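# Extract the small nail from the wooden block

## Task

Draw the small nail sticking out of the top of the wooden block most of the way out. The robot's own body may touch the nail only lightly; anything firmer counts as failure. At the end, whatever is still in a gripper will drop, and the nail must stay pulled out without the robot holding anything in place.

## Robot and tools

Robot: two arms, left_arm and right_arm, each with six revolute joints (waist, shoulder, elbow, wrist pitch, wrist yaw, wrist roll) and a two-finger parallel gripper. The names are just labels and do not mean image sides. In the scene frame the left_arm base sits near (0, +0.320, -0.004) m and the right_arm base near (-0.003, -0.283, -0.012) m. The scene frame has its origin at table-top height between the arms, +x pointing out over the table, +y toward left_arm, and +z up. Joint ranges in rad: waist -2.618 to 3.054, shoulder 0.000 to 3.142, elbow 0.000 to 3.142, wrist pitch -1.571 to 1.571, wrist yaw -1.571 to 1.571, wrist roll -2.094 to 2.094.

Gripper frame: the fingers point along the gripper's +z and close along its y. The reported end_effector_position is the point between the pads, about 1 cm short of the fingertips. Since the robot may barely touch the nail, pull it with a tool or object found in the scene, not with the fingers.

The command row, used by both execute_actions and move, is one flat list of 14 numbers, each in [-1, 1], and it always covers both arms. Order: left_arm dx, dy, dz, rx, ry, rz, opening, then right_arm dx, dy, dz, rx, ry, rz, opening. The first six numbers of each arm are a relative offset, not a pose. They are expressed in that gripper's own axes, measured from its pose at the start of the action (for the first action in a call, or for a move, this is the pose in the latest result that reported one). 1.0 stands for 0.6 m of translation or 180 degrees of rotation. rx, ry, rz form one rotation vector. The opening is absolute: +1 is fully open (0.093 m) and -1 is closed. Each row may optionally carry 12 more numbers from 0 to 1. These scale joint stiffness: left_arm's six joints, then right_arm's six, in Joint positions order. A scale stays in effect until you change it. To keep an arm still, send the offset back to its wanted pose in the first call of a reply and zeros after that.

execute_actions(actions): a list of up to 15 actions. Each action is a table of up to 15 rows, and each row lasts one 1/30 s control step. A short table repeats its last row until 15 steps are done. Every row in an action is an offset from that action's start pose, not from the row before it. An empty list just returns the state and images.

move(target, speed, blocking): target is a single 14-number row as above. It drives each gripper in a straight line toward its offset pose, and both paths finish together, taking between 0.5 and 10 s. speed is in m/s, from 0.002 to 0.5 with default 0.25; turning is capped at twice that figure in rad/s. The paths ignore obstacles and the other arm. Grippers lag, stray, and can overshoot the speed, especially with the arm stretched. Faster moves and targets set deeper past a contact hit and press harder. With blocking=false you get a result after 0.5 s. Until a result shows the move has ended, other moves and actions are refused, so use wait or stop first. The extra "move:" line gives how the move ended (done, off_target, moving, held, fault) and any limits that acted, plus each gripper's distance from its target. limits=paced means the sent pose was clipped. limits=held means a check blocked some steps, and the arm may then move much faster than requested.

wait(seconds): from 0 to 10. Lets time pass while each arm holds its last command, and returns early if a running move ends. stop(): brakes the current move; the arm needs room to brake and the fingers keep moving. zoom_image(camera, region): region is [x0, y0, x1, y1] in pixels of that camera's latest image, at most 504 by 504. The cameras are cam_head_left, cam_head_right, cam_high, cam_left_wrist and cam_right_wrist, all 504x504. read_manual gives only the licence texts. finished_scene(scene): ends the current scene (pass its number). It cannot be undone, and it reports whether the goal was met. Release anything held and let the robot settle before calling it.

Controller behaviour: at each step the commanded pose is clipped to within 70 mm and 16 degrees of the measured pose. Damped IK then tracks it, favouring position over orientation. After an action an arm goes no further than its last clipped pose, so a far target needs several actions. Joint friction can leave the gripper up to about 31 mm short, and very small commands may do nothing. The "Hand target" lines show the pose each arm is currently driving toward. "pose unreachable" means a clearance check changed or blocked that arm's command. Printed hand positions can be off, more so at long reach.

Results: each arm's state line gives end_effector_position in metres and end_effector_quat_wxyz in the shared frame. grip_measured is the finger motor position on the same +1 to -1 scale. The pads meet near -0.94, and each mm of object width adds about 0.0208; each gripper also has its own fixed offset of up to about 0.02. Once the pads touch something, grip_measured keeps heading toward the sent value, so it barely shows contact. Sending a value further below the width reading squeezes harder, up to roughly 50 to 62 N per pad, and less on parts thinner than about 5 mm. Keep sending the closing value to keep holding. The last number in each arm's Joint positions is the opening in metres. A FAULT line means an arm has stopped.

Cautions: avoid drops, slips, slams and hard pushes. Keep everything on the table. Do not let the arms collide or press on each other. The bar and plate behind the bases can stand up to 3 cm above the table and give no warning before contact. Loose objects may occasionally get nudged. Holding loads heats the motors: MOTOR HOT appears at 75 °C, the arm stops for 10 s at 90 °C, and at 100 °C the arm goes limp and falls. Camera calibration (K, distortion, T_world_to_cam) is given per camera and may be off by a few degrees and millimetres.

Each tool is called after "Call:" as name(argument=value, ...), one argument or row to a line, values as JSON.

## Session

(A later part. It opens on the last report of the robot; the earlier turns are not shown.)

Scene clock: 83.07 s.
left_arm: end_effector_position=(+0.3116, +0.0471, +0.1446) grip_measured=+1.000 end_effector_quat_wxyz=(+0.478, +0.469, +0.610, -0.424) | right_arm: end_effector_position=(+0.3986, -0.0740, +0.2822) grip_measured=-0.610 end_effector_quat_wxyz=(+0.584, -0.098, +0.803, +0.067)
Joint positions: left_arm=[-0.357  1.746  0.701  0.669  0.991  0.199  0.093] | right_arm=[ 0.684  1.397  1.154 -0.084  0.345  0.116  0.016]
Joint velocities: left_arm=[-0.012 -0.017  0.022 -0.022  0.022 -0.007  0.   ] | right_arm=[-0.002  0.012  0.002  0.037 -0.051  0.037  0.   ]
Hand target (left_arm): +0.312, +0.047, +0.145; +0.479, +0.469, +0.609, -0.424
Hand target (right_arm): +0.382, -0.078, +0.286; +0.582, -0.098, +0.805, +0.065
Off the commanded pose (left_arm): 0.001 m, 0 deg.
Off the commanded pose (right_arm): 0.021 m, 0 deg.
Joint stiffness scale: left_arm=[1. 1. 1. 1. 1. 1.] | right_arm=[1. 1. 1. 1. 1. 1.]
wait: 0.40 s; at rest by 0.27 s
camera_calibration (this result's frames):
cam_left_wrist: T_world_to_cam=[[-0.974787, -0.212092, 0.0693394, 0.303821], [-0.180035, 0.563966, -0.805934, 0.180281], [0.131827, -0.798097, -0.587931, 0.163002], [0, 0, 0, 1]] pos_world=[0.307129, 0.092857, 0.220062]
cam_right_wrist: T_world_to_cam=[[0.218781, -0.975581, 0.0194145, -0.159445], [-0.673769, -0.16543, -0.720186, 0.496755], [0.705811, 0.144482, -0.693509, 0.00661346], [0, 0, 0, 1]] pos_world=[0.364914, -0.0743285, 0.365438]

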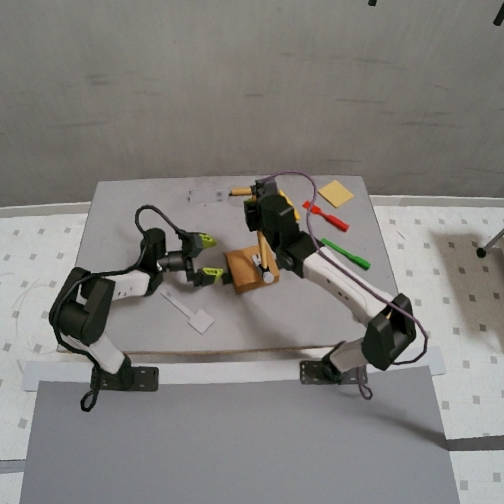

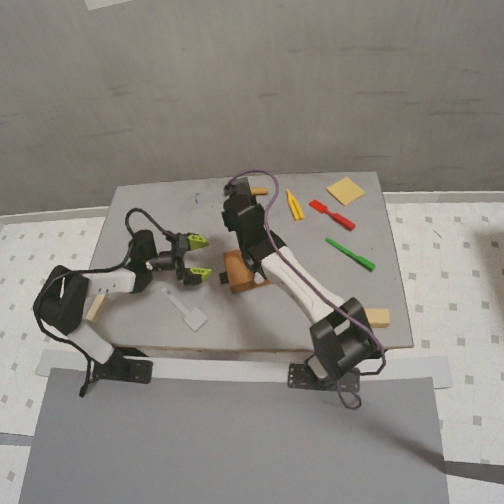

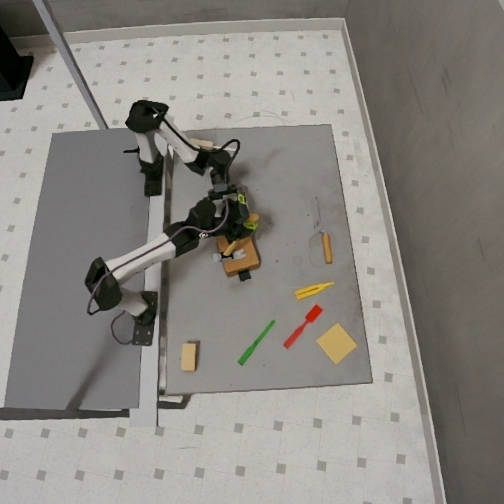

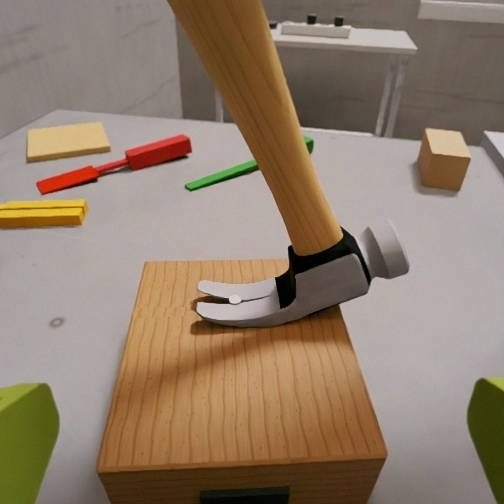

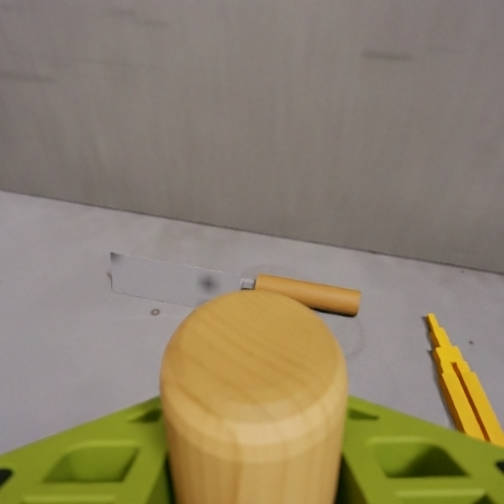

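Call:
execute_actions(
  actions=[
    [[0,0,0,0,0,0,1,0.003,0,-0.041,0,-0.003,0,-0.85],[0,0,0,0,0,0,1,0.0035,0,-0.046,0,-0.006,0,-0.85],[0,0,0,0,0,0,1,0.004,0,-0.051,0,-0.009,0,-0.85],[0,0,0,0,0,0,1,0.0046,0,-0.056,0,-0.012,0,-0.85],[0,0,0,0,0,0,1,0.0052,0,-0.061,0,-0.015,0,-0.85],[0,0,0,0,0,0,1,0.0059,0,-0.066,0,-0.018,0,-0.85],[0,0,0,0,0,0,1,0.0066,0,-0.071,0,-0.021,0,-0.85],[0,0,0,0,0,0,1,0.0074,0,-0.076,0,-0.024,0,-0.85],[0,0,0,0,0,0,1,0.0082,0,-0.081,0,-0.027,0,-0.85],[0,0,0,0,0,0,1,0.0091,0,-0.086,0,-0.030,0,-0.85],[0,0,0,0,0,0,1,0.0100,0,-0.092,0,-0.033,0,-0.85],[0,0,0,0,0,0,1,0.0110,0,-0.097,0,-0.036,0,-0.85],[0,0,0,0,0,0,1,0.0120,0,-0.102,0,-0.039,0,-0.85],[0,0,0,0,0,0,1,0.0130,0,-0.108,0,-0.042,0,-0.85],[0,0,0,0,0,0,1,0.0140,0,-0.113,0,-0.045,0,-0.85]],
  ],
)

Call:
wait(
  seconds=0.4,
)

Call:
zoom_image(
  camera="cam_left_wrist",
  region=[160, 200, 420, 380],
)

Scene clock: 84.47 s.
left_arm: end_effector_position=(+0.3116, +0.0471, +0.1446) grip_measured=+1.000 end_effector_quat_wxyz=(+0.478, +0.469, +0.610, -0.424) | right_arm: end_effector_position=(+0.3688, -0.0815, +0.2897) grip_measured=-0.610 end_effector_quat_wxyz=(+0.636, -0.093, +0.762, +0.075)
Joint positions: left_arm=[-0.357  1.746  0.701  0.669  0.991  0.199  0.093] | right_arm=[0.731 1.257 0.95  0.119 0.4   0.079 0.016]
Joint velocities: left_arm=[-0.007  0.007 -0.017  0.007 -0.066  0.007  0.   ] | right_arm=[ 0.11  -0.286 -0.447  0.388  0.168 -0.037 -0.   ]
Hand target (left_arm): +0.312, +0.047, +0.145; +0.478, +0.469, +0.610, -0.424
Hand target (right_arm): +0.341, -0.089, +0.293; +0.639, -0.093, +0.760, +0.074
Off the commanded pose (left_arm): 0.000 m, 0 deg.
Off the commanded pose (right_arm): 0.037 m, 0 deg.
Joint stiffness scale: left_arm=[1. 1. 1. 1. 1. 1.] | right_arm=[1. 1. 1. 1. 1. 1.]
camera_calibration (this result's frames):
cam_left_wrist: T_world_to_cam=[[-0.974787, -0.212092, 0.0693394, 0.303821], [-0.180035, 0.563966, -0.805934, 0.180281], [0.131827, -0.798097, -0.587931, 0.163002], [0, 0, 0, 1]] pos_world=[0.307129, 0.092857, 0.220062]
cam_right_wrist: T_world_to_cam=[[0.219477, -0.975529, 0.0131598, -0.158845], [-0.573443, -0.139904, -0.807211, 0.471109], [0.789299, 0.169618, -0.590116, -0.0247582], [0, 0, 0, 1]] pos_world=[0.324559, -0.0848489, 0.367764]

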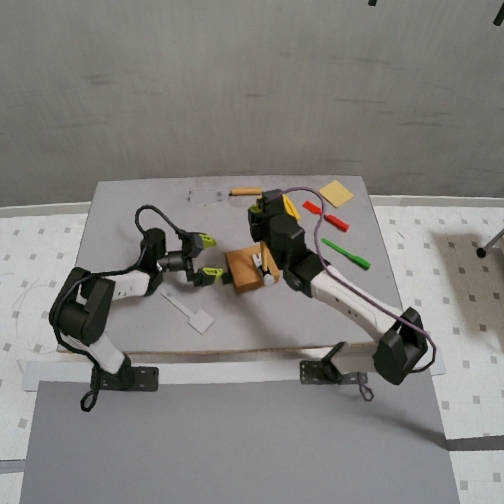

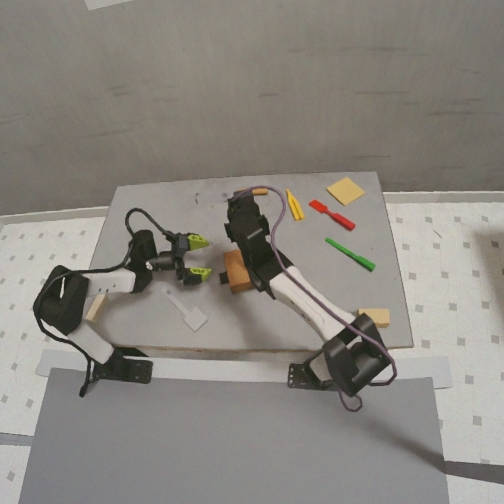

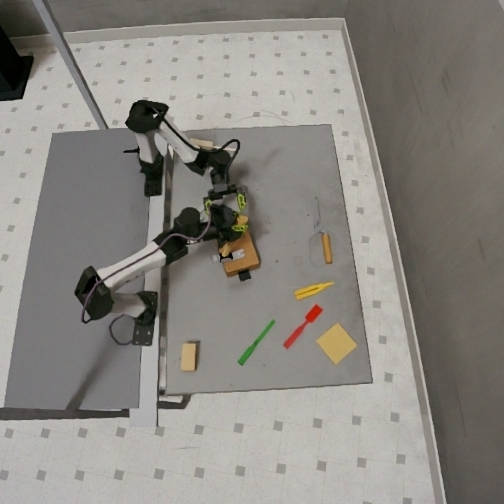

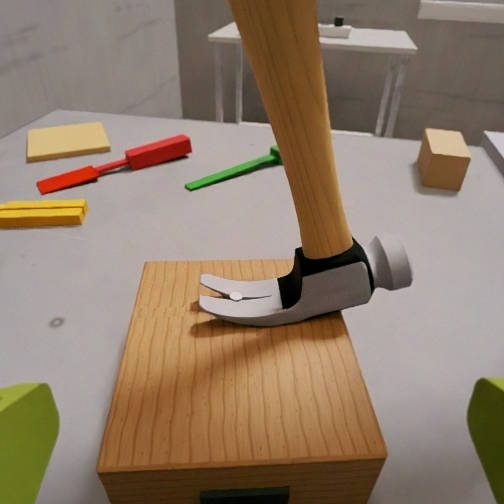

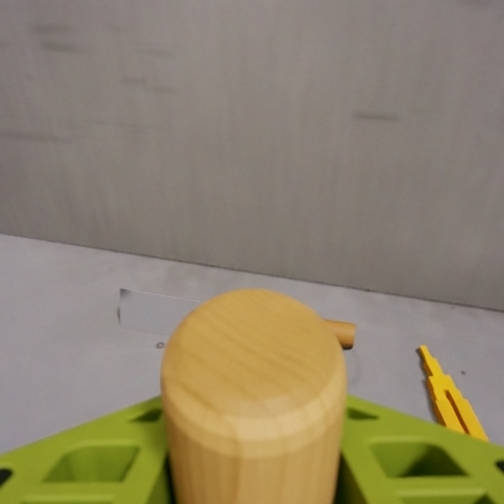

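Scene clock: 84.87 s.
left_arm: end_effector_position=(+0.3116, +0.0471, +0.1446) grip_measured=+1.000 end_effector_quat_wxyz=(+0.478, +0.469, +0.610, -0.424) | right_arm: end_effector_position=(+0.3671, -0.0824, +0.2907) grip_measured=-0.610 end_effector_quat_wxyz=(+0.644, -0.091, +0.756, +0.076)
Joint positions: left_arm=[-0.357  1.746  0.701  0.669  0.991  0.199  0.093] | right_arm=[0.734 1.248 0.929 0.152 0.407 0.072 0.016]
Joint velocities: left_arm=[-0.007 -0.007  0.007 -0.007 -0.051  0.037  0.   ] | right_arm=[-0.002 -0.007 -0.017  0.007  0.007 -0.037 -0.   ]
Hand target (left_arm): +0.312, +0.047, +0.145; +0.478, +0.469, +0.610, -0.424
Hand target (right_arm): +0.341, -0.089, +0.293; +0.639, -0.093, +0.760, +0.074
Off the commanded pose (left_arm): 0.000 m, 0 deg.
Off the commanded pose (right_arm): 0.035 m, 1 deg.
Joint stiffness scale: left_arm=[1. 1. 1. 1. 1. 1.] | right_arm=[1. 1. 1. 1. 1. 1.]
wait: 0.40 s; at rest by 0.23 s
camera_calibration (this result's frames):
cam_left_wrist: T_world_to_cam=[[-0.974787, -0.212092, 0.0693394, 0.303821], [-0.180035, 0.563966, -0.805934, 0.180281], [0.131827, -0.798097, -0.587931, 0.163002], [0, 0, 0, 1]] pos_world=[0.307129, 0.092857, 0.220062]
cam_right_wrist: T_world_to_cam=[[0.216814, -0.976139, 0.0120065, -0.15811], [-0.55831, -0.134079, -0.818726, 0.469084], [0.800801, 0.170808, -0.574058, -0.0314592], [0, 0, 0, 1]] pos_world=[0.321368, -0.0860701, 0.367891]

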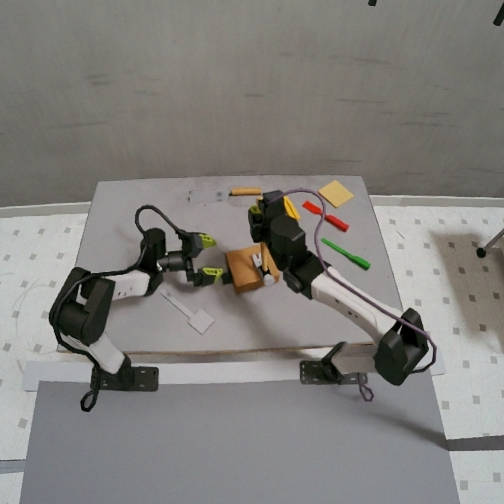

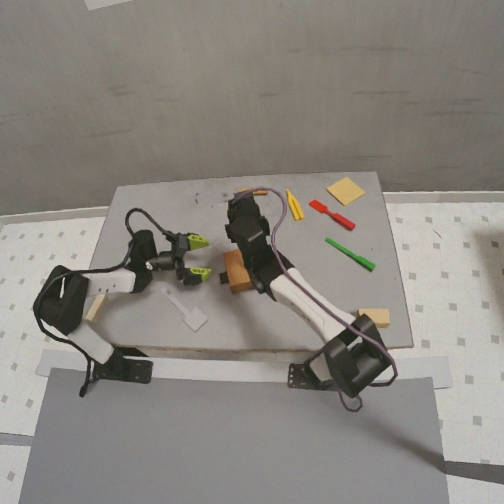

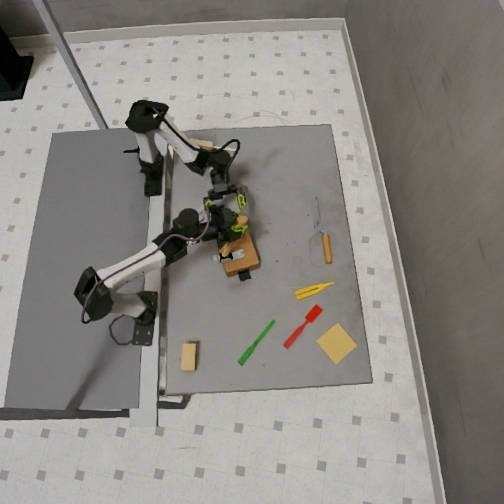

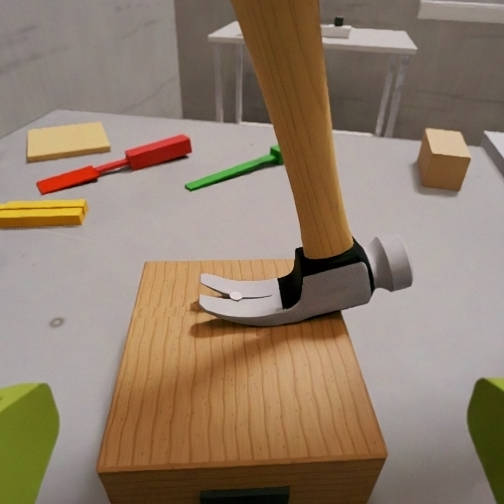

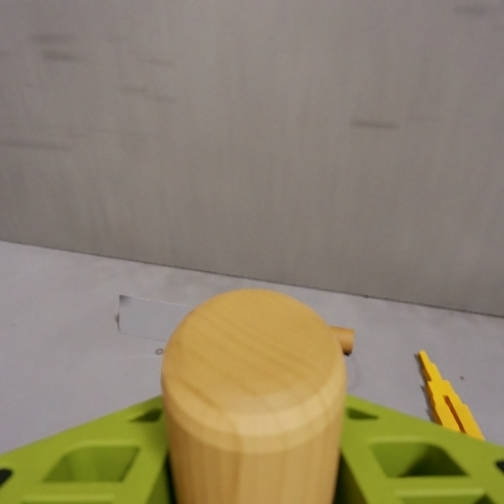

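Region (160, 200, 420, 380) of cam_left_wrist's 504x504 image, scaled by 1.938, with more detail than that image has; it fills the top 349 rows of this view, and the rest is white.

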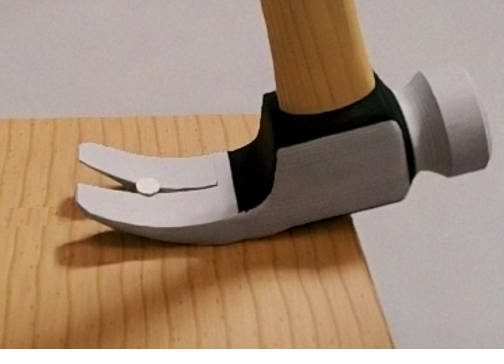

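Call:
execute_actions(
  actions=[
    [[0,0,0,0,0,0,1,0.0035,0,-0.063,0,-0.002,0,-0.85],[0,0,0,0,0,0,1,0.004,0,-0.068,0,-0.004,0,-0.85],[0,0,0,0,0,0,1,0.0046,0,-0.073,0,-0.006,0,-0.85],[0,0,0,0,0,0,1,0.0052,0,-0.078,0,-0.008,0,-0.85],[0,0,0,0,0,0,1,0.0058,0,-0.083,0,-0.010,0,-0.85],[0,0,0,0,0,0,1,0.0064,0,-0.088,0,-0.012,0,-0.85],[0,0,0,0,0,0,1,0.0070,0,-0.093,0,-0.014,0,-0.85],[0,0,0,0,0,0,1,0.0077,0,-0.098,0,-0.016,0,-0.85],[0,0,0,0,0,0,1,0.0084,0,-0.103,0,-0.018,0,-0.85],[0,0,0,0,0,0,1,0.0091,0,-0.108,0,-0.020,0,-0.85],[0,0,0,0,0,0,1,0.0098,0,-0.113,0,-0.022,0,-0.85],[0,0,0,0,0,0,1,0.0105,0,-0.118,0,-0.024,0,-0.85],[0,0,0,0,0,0,1,0.0112,0,-0.123,0,-0.026,0,-0.85],[0,0,0,0,0,0,1,0.0119,0,-0.128,0,-0.028,0,-0.85],[0,0,0,0,0,0,1,0.0126,0,-0.133,0,-0.030,0,-0.85]],
    [[0,0,0,0,0,0,1,0.003,0,-0.075,0,-0.002,0,-0.85],[0,0,0,0,0,0,1,0.0033,0,-0.080,0,-0.004,0,-0.85],[0,0,0,0,0,0,1,0.0036,0,-0.085,0,-0.006,0,-0.85],[0,0,0,0,0,0,1,0.004,0,-0.090,0,-0.008,0,-0.85],[0,0,0,0,0,0,1,0.0043,0,-0.095,0,-0.010,0,-0.85],[0,0,0,0,0,0,1,0.0046,0,-0.100,0,-0.012,0,-0.85],[0,0,0,0,0,0,1,0.005,0,-0.105,0,-0.014,0,-0.85],[0,0,0,0,0,0,1,0.0053,0,-0.110,0,-0.016,0,-0.85],[0,0,0,0,0,0,1,0.0056,0,-0.115,0,-0.018,0,-0.85],[0,0,0,0,0,0,1,0.006,0,-0.120,0,-0.020,0,-0.85],[0,0,0,0,0,0,1,0.0064,0,-0.125,0,-0.022,0,-0.85],[0,0,0,0,0,0,1,0.0068,0,-0.130,0,-0.024,0,-0.85],[0,0,0,0,0,0,1,0.0072,0,-0.135,0,-0.026,0,-0.85],[0,0,0,0,0,0,1,0.0076,0,-0.140,0,-0.028,0,-0.85],[0,0,0,0,0,0,1,0.008,0,-0.145,0,-0.030,0,-0.85]],
  ],
)

Call:
wait(
  seconds=0.3,
)

Call:
zoom_image(
  camera="cam_left_wrist",
  region=[160, 200, 440, 380],
)

Scene clock: 86.83 s.
left_arm: end_effector_position=(+0.3116, +0.0471, +0.1446) grip_measured=+1.000 end_effector_quat_wxyz=(+0.478, +0.469, +0.610, -0.424) | right_arm: end_effector_position=(+0.2521, -0.1046, +0.2909) grip_measured=-0.610 end_effector_quat_wxyz=(+0.700, -0.098, +0.701, +0.095)
Joint positions: left_arm=[-0.357  1.746  0.701  0.669  0.991  0.199  0.093] | right_arm=[ 1.037  0.782  0.56   0.228  0.679 -0.     0.016]
Joint velocities: left_arm=[ 0.012  0.012 -0.017 -0.022 -0.066  0.007  0.   ] | right_arm=[ 0.388 -0.374 -0.271 -0.007  0.344 -0.11  -0.   ]
Hand target (left_arm): +0.312, +0.047, +0.145; +0.478, +0.469, +0.610, -0.424
Hand target (right_arm): +0.246, -0.113, +0.294; +0.711, -0.084, +0.692, +0.085
Off the commanded pose (left_arm): 0.000 m, 0 deg.
Off the commanded pose (right_arm): 0.013 m, 3 deg.
Joint stiffness scale: left_arm=[1. 1. 1. 1. 1. 1.] | right_arm=[1. 1. 1. 1. 1. 1.]
camera_calibration (this result's frames):
cam_left_wrist: T_world_to_cam=[[-0.974787, -0.212092, 0.0693394, 0.303821], [-0.180035, 0.563966, -0.805934, 0.180281], [0.131827, -0.798097, -0.587931, 0.163002], [0, 0, 0, 1]] pos_world=[0.307129, 0.092857, 0.220062]
cam_right_wrist: T_world_to_cam=[[0.250804, -0.967978, 0.0107633, -0.162163], [-0.421964, -0.119325, -0.898726, 0.392574], [0.871231, 0.220862, -0.438379, 0.0125471], [0, 0, 0, 1]] pos_world=[0.195392, -0.112898, 0.360062]

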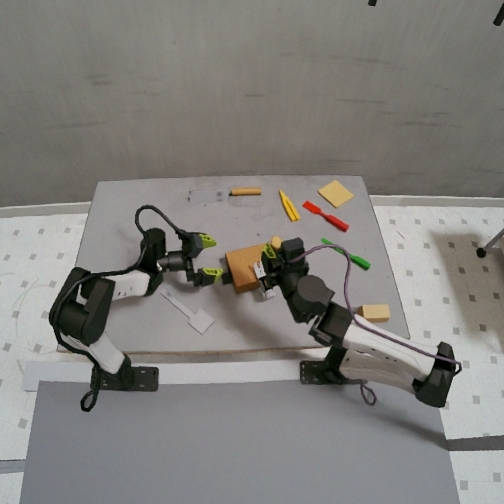

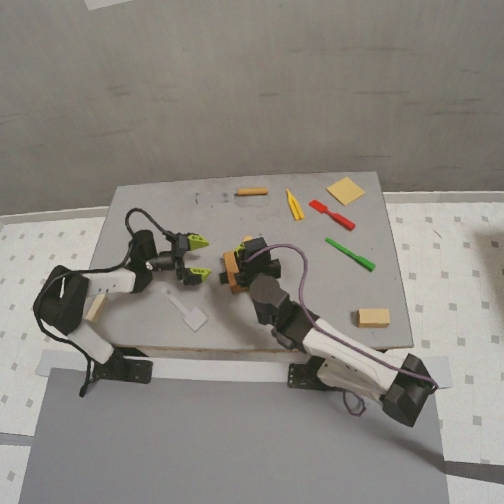

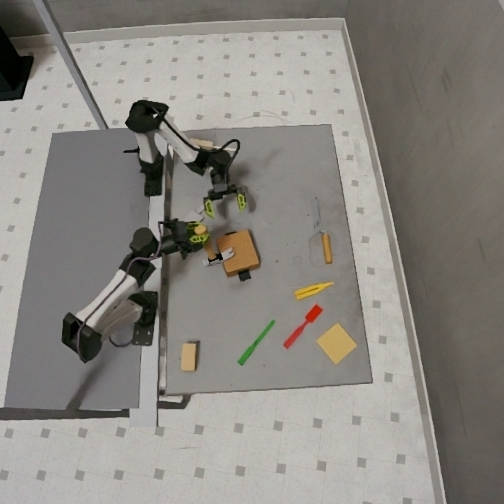

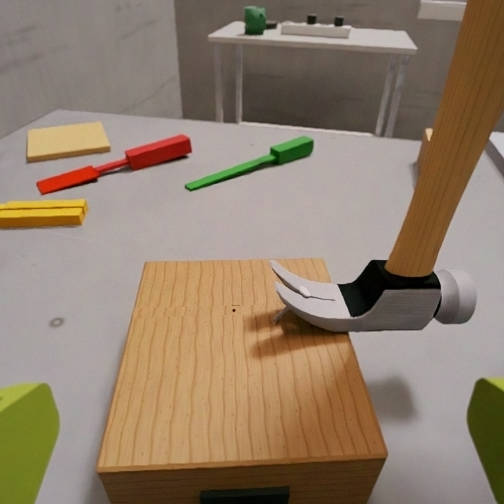

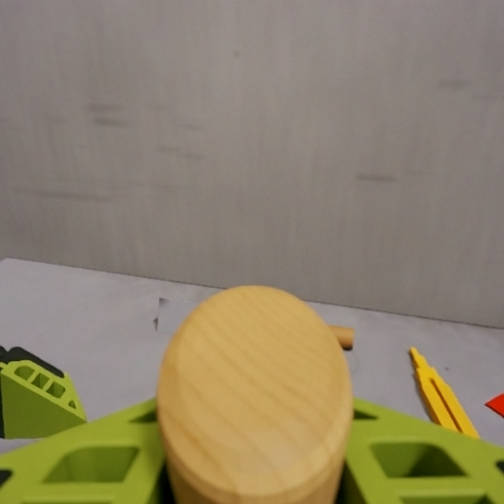

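Scene clock: 87.13 s.
left_arm: end_effector_position=(+0.3116, +0.0471, +0.1446) grip_measured=+1.000 end_effector_quat_wxyz=(+0.478, +0.469, +0.610, -0.424) | right_arm: end_effector_position=(+0.2473, -0.1072, +0.2896) grip_measured=-0.610 end_effector_quat_wxyz=(+0.702, -0.095, +0.700, +0.091)
Joint positions: left_arm=[-0.357  1.746  0.701  0.669  0.991  0.199  0.093] | right_arm=[ 1.061  0.762  0.546  0.229  0.714 -0.005  0.016]
Joint velocities: left_arm=[-0.017 -0.017  0.012  0.022 -0.022  0.037  0.   ] | right_arm=[ 0.012  0.002  0.017  0.051  0.051 -0.022  0.001]
Hand target (left_arm): +0.312, +0.047, +0.145; +0.478, +0.469, +0.610, -0.424
Hand target (right_arm): +0.246, -0.113, +0.294; +0.712, -0.084, +0.692, +0.085
Off the commanded pose (left_arm): 0.000 m, 0 deg.
Off the commanded pose (right_arm): 0.009 m, 2 deg.
Joint stiffness scale: left_arm=[1. 1. 1. 1. 1. 1.] | right_arm=[1. 1. 1. 1. 1. 1.]
wait: 0.30 s; at rest by 0.27 s
camera_calibration (this result's frames):
cam_left_wrist: T_world_to_cam=[[-0.974787, -0.212092, 0.0693394, 0.303821], [-0.180035, 0.563966, -0.805934, 0.180281], [0.131827, -0.798097, -0.587931, 0.163002], [0, 0, 0, 1]] pos_world=[0.307129, 0.092857, 0.220062]
cam_right_wrist: T_world_to_cam=[[0.24078, -0.970508, 0.0117864, -0.161584], [-0.419205, -0.114941, -0.900586, 0.389396], [0.875381, 0.211902, -0.434518, 0.0136253], [0, 0, 0, 1]] pos_world=[0.190216, -0.114948, 0.35851]

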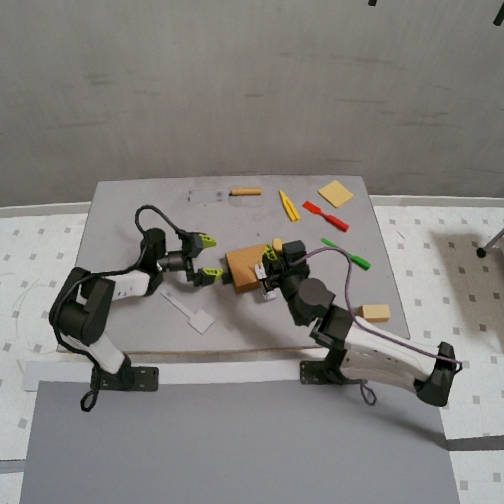

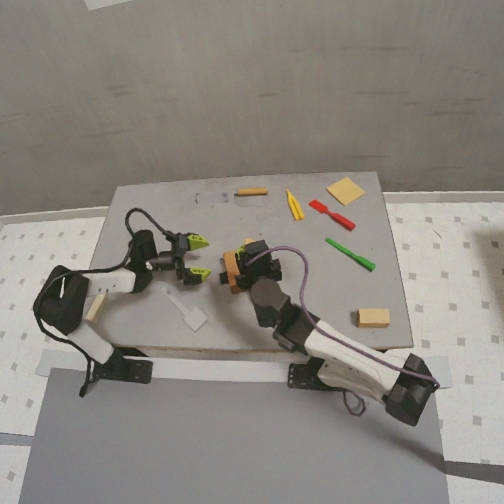

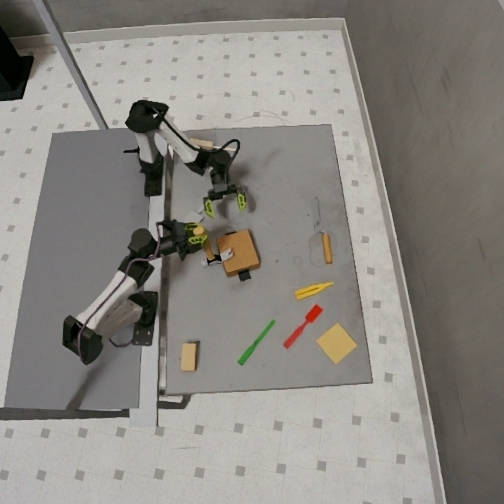

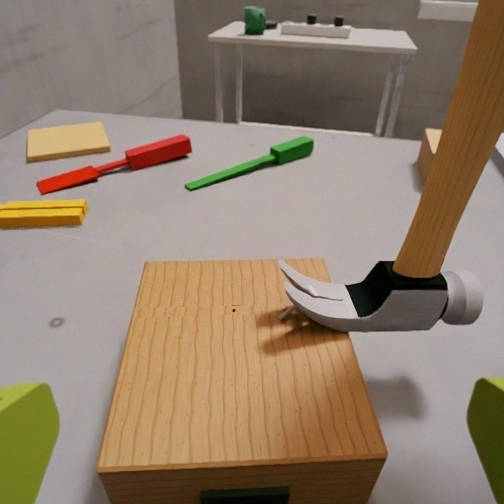

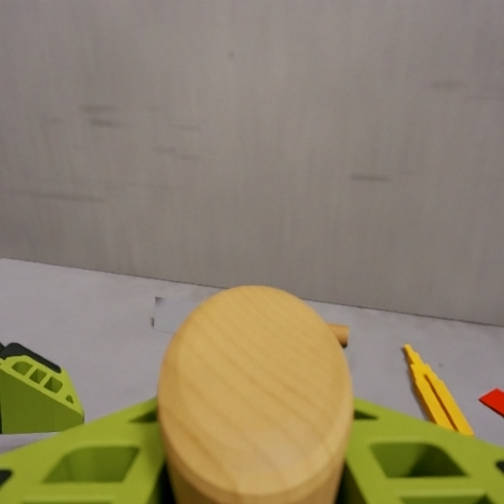

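Region (160, 200, 440, 380) of cam_left_wrist's 504x504 image, scaled by 1.800, with more detail than that image has; it fills the top 324 rows of this view, and the rest is white.

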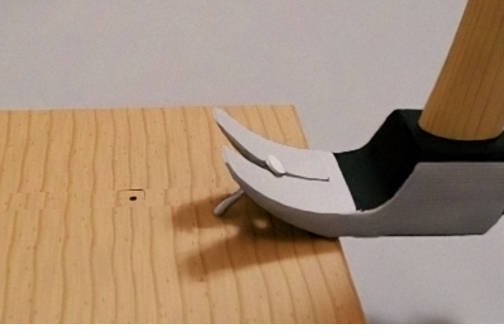

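Call:
move(
  target=[0,0,0,0,0,0,1,-0.055,-0.02,0,0,-0.01,0,-0.85],
  speed=0.1,
)

Call:
move(
  target=[0,0,0,0,0,0,1,-0.025,-0.2,0.06,0,-0.015,0,-0.85],
  speed=0.15,
)

Scene clock: 88.73 s.
left_arm: end_effector_position=(+0.3116, +0.0471, +0.1446) grip_measured=+1.000 end_effector_quat_wxyz=(+0.478, +0.469, +0.610, -0.424) | right_arm: end_effector_position=(+0.2516, -0.1149, +0.2877) grip_measured=-0.610 end_effector_quat_wxyz=(+0.682, -0.117, +0.719, +0.070)
Joint positions: left_arm=[-0.357  1.746  0.701  0.669  0.991  0.199  0.093] | right_arm=[ 1.008  0.748  0.599  0.083  0.661 -0.01   0.016]
Joint velocities: left_arm=[-0.002 -0.002  0.007  0.007 -0.081 -0.022  0.   ] | right_arm=[-0.017 -0.022 -0.002 -0.081  0.022 -0.007  0.   ]
Hand target (left_arm): +0.312, +0.047, +0.145; +0.478, +0.469, +0.610, -0.424
Hand target (right_arm): +0.249, -0.120, +0.322; +0.712, -0.093, +0.690, +0.092
Off the commanded pose (left_arm): 0.000 m, 0 deg.
Off the commanded pose (right_arm): 0.035 m, 6 deg.
Joint stiffness scale: left_arm=[1. 1. 1. 1. 1. 1.] | right_arm=[1. 1. 1. 1. 1. 1.]
move: off_target (right_arm)
camera_calibration (this result's frames):
cam_left_wrist: T_world_to_cam=[[-0.974787, -0.212092, 0.0693394, 0.303821], [-0.180035, 0.563966, -0.805934, 0.180281], [0.131827, -0.798097, -0.587931, 0.163002], [0, 0, 0, 1]] pos_world=[0.307129, 0.092857, 0.220062]
cam_right_wrist: T_world_to_cam=[[0.242905, -0.967794, 0.0661185, -0.185933], [-0.459835, -0.174892, -0.870611, 0.383245], [0.854136, 0.181072, -0.487508, 0.0277144], [0, 0, 0, 1]] pos_world=[0.197722, -0.117936, 0.359462]

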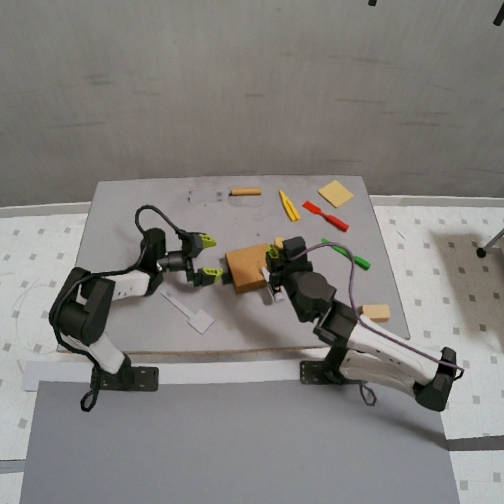

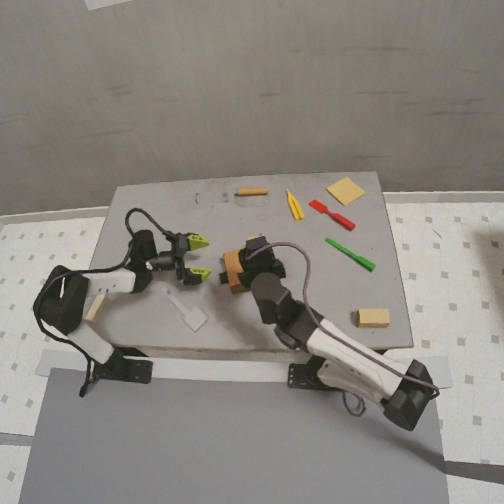

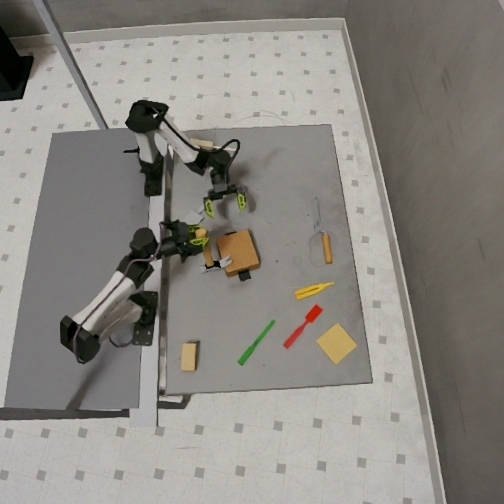

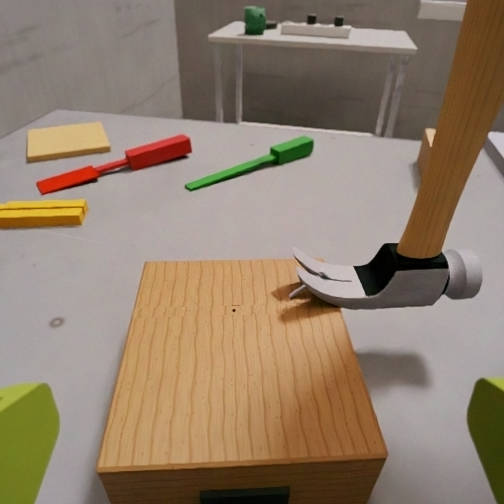

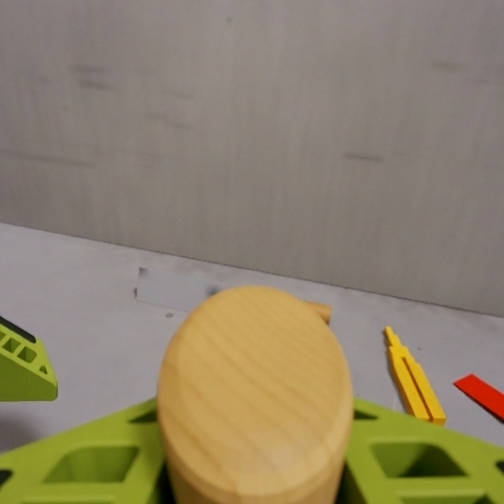

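Scene clock: 90.30 s.
left_arm: end_effector_position=(+0.3116, +0.0471, +0.1446) grip_measured=+1.000 end_effector_quat_wxyz=(+0.478, +0.469, +0.610, -0.424) | right_arm: end_effector_position=(+0.3132, -0.2207, +0.2657) grip_measured=-0.610 end_effector_quat_wxyz=(+0.646, -0.108, +0.751, +0.078)
Joint positions: left_arm=[-0.357  1.746  0.701  0.669  0.991  0.199  0.093] | right_arm=[ 0.186  0.77   0.599  0.024 -0.159 -0.037  0.016]
Joint velocities: left_arm=[-0.002 -0.012 -0.007  0.007 -0.051 -0.022  0.   ] | right_arm=[ 0.012 -0.007 -0.022 -0.066  0.022 -0.051 -0.   ]
Hand target (left_arm): +0.312, +0.047, +0.145; +0.478, +0.469, +0.610, -0.424
Hand target (right_arm): +0.316, -0.221, +0.305; +0.695, -0.109, +0.706, +0.078
Off the commanded pose (left_arm): 0.000 m, 0 deg.
Off the commanded pose (right_arm): 0.042 m, 8 deg.
Joint stiffness scale: left_arm=[1. 1. 1. 1. 1. 1.] | right_arm=[1. 1. 1. 1. 1. 1.]
move: off_target (right_arm)
camera_calibration (this result's frames):
cam_left_wrist: T_world_to_cam=[[-0.974787, -0.212092, 0.0693394, 0.303821], [-0.180035, 0.563966, -0.805934, 0.180281], [0.131827, -0.798097, -0.587931, 0.163002], [0, 0, 0, 1]] pos_world=[0.307129, 0.092857, 0.220062]
cam_right_wrist: T_world_to_cam=[[0.243641, -0.969369, 0.0310288, -0.293019], [-0.544705, -0.163237, -0.822588, 0.390302], [0.802456, 0.183515, -0.567791, 0.021558], [0, 0, 0, 1]] pos_world=[0.266691, -0.224288, 0.34239]

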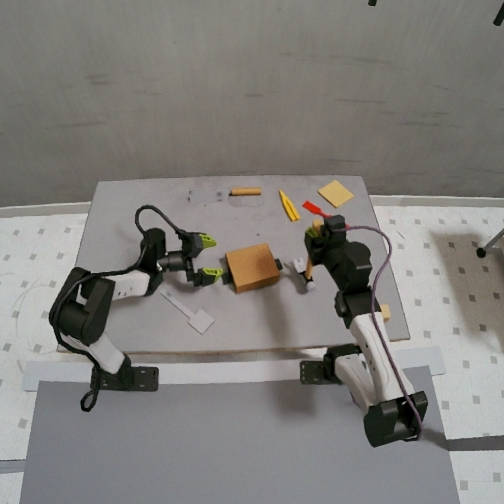

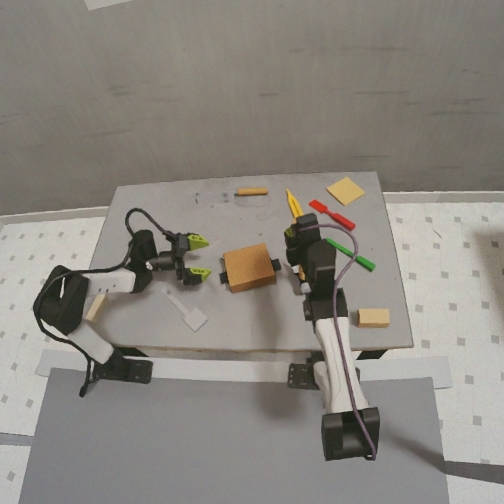

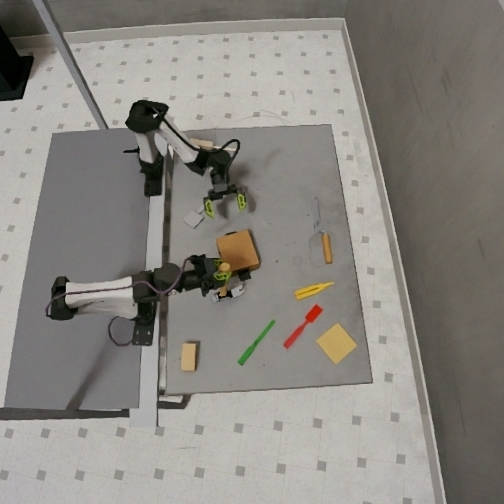

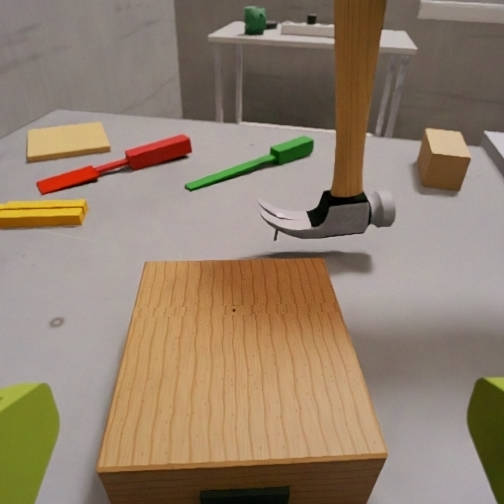

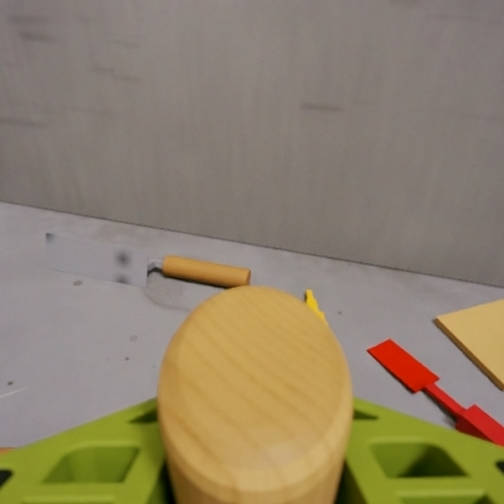

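Call:
execute_actions(
  actions=[
    [[0,0,0,0,0,0,1,-0.066,0,-0.005,0,-0.047,0,-0.85],[0,0,0,0,0,0,1,-0.065,0,-0.005,0,-0.050,0.001,-0.85],[0,0,0,0,0,0,1,-0.063,0,-0.005,0,-0.054,0.001,-0.85],[0,0,0,0,0,0,1,-0.062,0,-0.005,0,-0.057,0.002,-0.85],[0,0,0,0,0,0,1,-0.060,0,-0.005,0,-0.061,0.002,-0.85],[0,0,0,0,0,0,1,-0.059,0,-0.005,0,-0.064,0.003,-0.85],[0,0,0,0,0,0,1,-0.057,0,-0.005,0,-0.068,0.003,-0.85],[0,0,0,0,0,0,1,-0.056,0,-0.005,0,-0.071,0.004,-0.85],[0,0,0,0,0,0,1,-0.054,0,-0.005,0,-0.075,0.005,-0.85],[0,0,0,0,0,0,1,-0.053,0,-0.005,0,-0.078,0.005,-0.85],[0,0,0,0,0,0,1,-0.051,0,-0.005,0,-0.082,0.006,-0.85],[0,0,0,0,0,0,1,-0.050,0,-0.005,0,-0.085,0.007,-0.85],[0,0,0,0,0,0,1,-0.048,0,-0.005,0,-0.088,0.007,-0.85]],
  ],
)

Call:
wait(
  seconds=0.3,
)

Scene clock: 91.53 s.
left_arm: end_effector_position=(+0.3116, +0.0471, +0.1446) grip_measured=+1.000 end_effector_quat_wxyz=(+0.478, +0.469, +0.610, -0.424) | right_arm: end_effector_position=(+0.3145, -0.2204, +0.2429) grip_measured=-0.610 end_effector_quat_wxyz=(+0.667, -0.092, +0.733, +0.093)
Joint positions: left_arm=[-0.357  1.746  0.701  0.669  0.991  0.199  0.093] | right_arm=[ 0.186  0.77   0.451  0.233 -0.161  0.009  0.016]
Joint velocities: left_arm=[-0.002  0.012 -0.007 -0.051 -0.007  0.022  0.   ] | right_arm=[-0.007  0.012 -0.154  0.286 -0.007  0.081 -0.   ]
Hand target (left_arm): +0.312, +0.047, +0.145; +0.478, +0.469, +0.610, -0.424
Hand target (right_arm): +0.309, -0.220, +0.293; +0.738, -0.088, +0.662, +0.100
Off the commanded pose (left_arm): 0.000 m, 0 deg.
Off the commanded pose (right_arm): 0.052 m, 12 deg.
Joint stiffness scale: left_arm=[1. 1. 1. 1. 1. 1.] | right_arm=[1. 1. 1. 1. 1. 1.]
camera_calibration (this result's frames):
cam_left_wrist: T_world_to_cam=[[-0.974787, -0.212092, 0.0693394, 0.303821], [-0.180035, 0.563966, -0.805934, 0.180281], [0.131827, -0.798097, -0.587931, 0.163002], [0, 0, 0, 1]] pos_world=[0.307129, 0.092857, 0.220062]
cam_right_wrist: T_world_to_cam=[[0.240013, -0.970751, -0.00597023, -0.282587], [-0.503808, -0.119302, -0.855537, 0.377179], [0.829802, 0.208348, -0.517707, -0.00776362], [0, 0, 0, 1]] pos_world=[0.264293, -0.227705, 0.316984]

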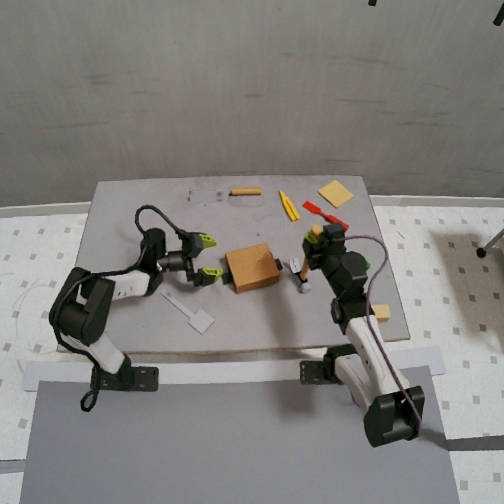

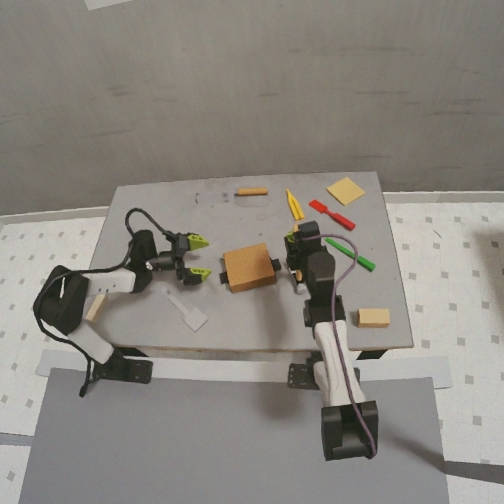

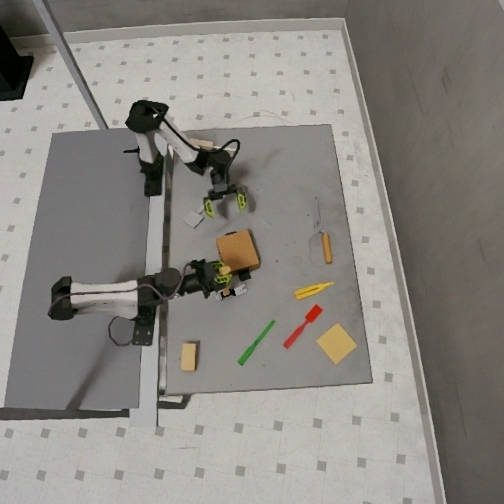

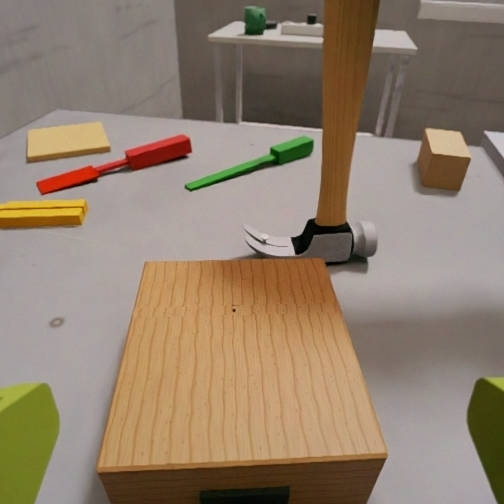

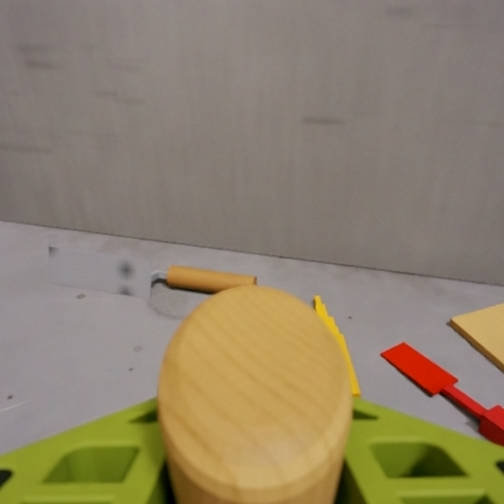

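Scene clock: 91.83 s.
left_arm: end_effector_position=(+0.3116, +0.0471, +0.1446) grip_measured=+1.000 end_effector_quat_wxyz=(+0.478, +0.469, +0.610, -0.424) | right_arm: end_effector_position=(+0.3151, -0.2203, +0.2512) grip_measured=-0.610 end_effector_quat_wxyz=(+0.683, -0.090, +0.718, +0.096)
Joint positions: left_arm=[-0.357  1.746  0.701  0.669  0.991  0.199  0.093] | right_arm=[ 0.186  0.77   0.441  0.287 -0.161  0.017  0.016]
Joint velocities: left_arm=[-0.007 -0.007  0.002  0.022 -0.022  0.007  0.   ] | right_arm=[-0.007  0.002 -0.022  0.051 -0.022  0.007 -0.001]
Hand target (left_arm): +0.312, +0.047, +0.145; +0.478, +0.469, +0.610, -0.424
Hand target (right_arm): +0.309, -0.220, +0.293; +0.738, -0.088, +0.662, +0.100
Off the commanded pose (left_arm): 0.000 m, 0 deg.
Off the commanded pose (right_arm): 0.043 m, 10 deg.
Joint stiffness scale: left_arm=[1. 1. 1. 1. 1. 1.] | right_arm=[1. 1. 1. 1. 1. 1.]
wait: 0.30 s; no rest
camera_calibration (this result's frames):
cam_left_wrist: T_world_to_cam=[[-0.974787, -0.212092, 0.0693394, 0.303821], [-0.180035, 0.563966, -0.805934, 0.180281], [0.131827, -0.798097, -0.587931, 0.163002], [0, 0, 0, 1]] pos_world=[0.307129, 0.092857, 0.220062]
cam_right_wrist: T_world_to_cam=[[0.240172, -0.970699, -0.00779189, -0.282113], [-0.467483, -0.108623, -0.877303, 0.380937], [0.850751, 0.214346, -0.479874, -0.0187091], [0, 0, 0, 1]] pos_world=[0.261754, -0.228457, 0.323021]

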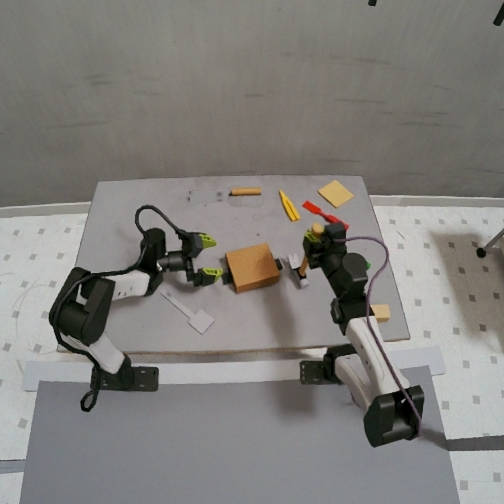

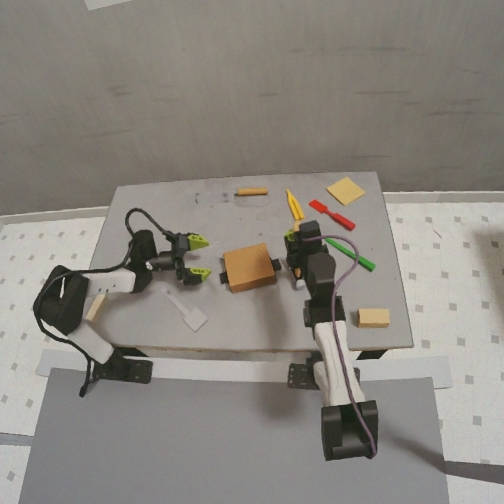

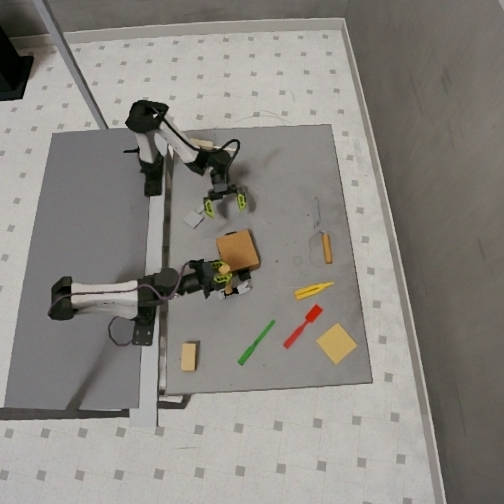

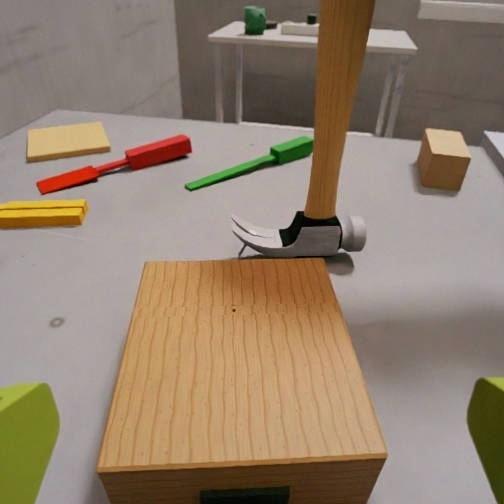

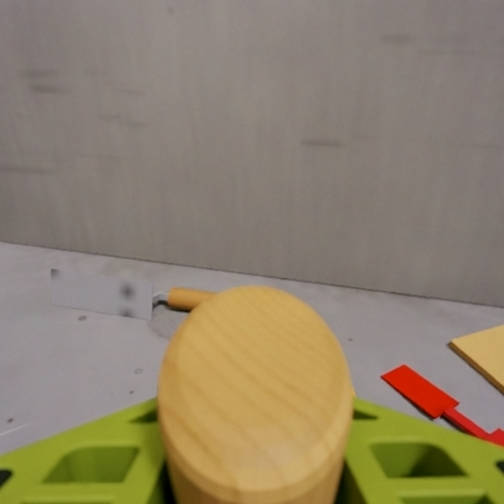

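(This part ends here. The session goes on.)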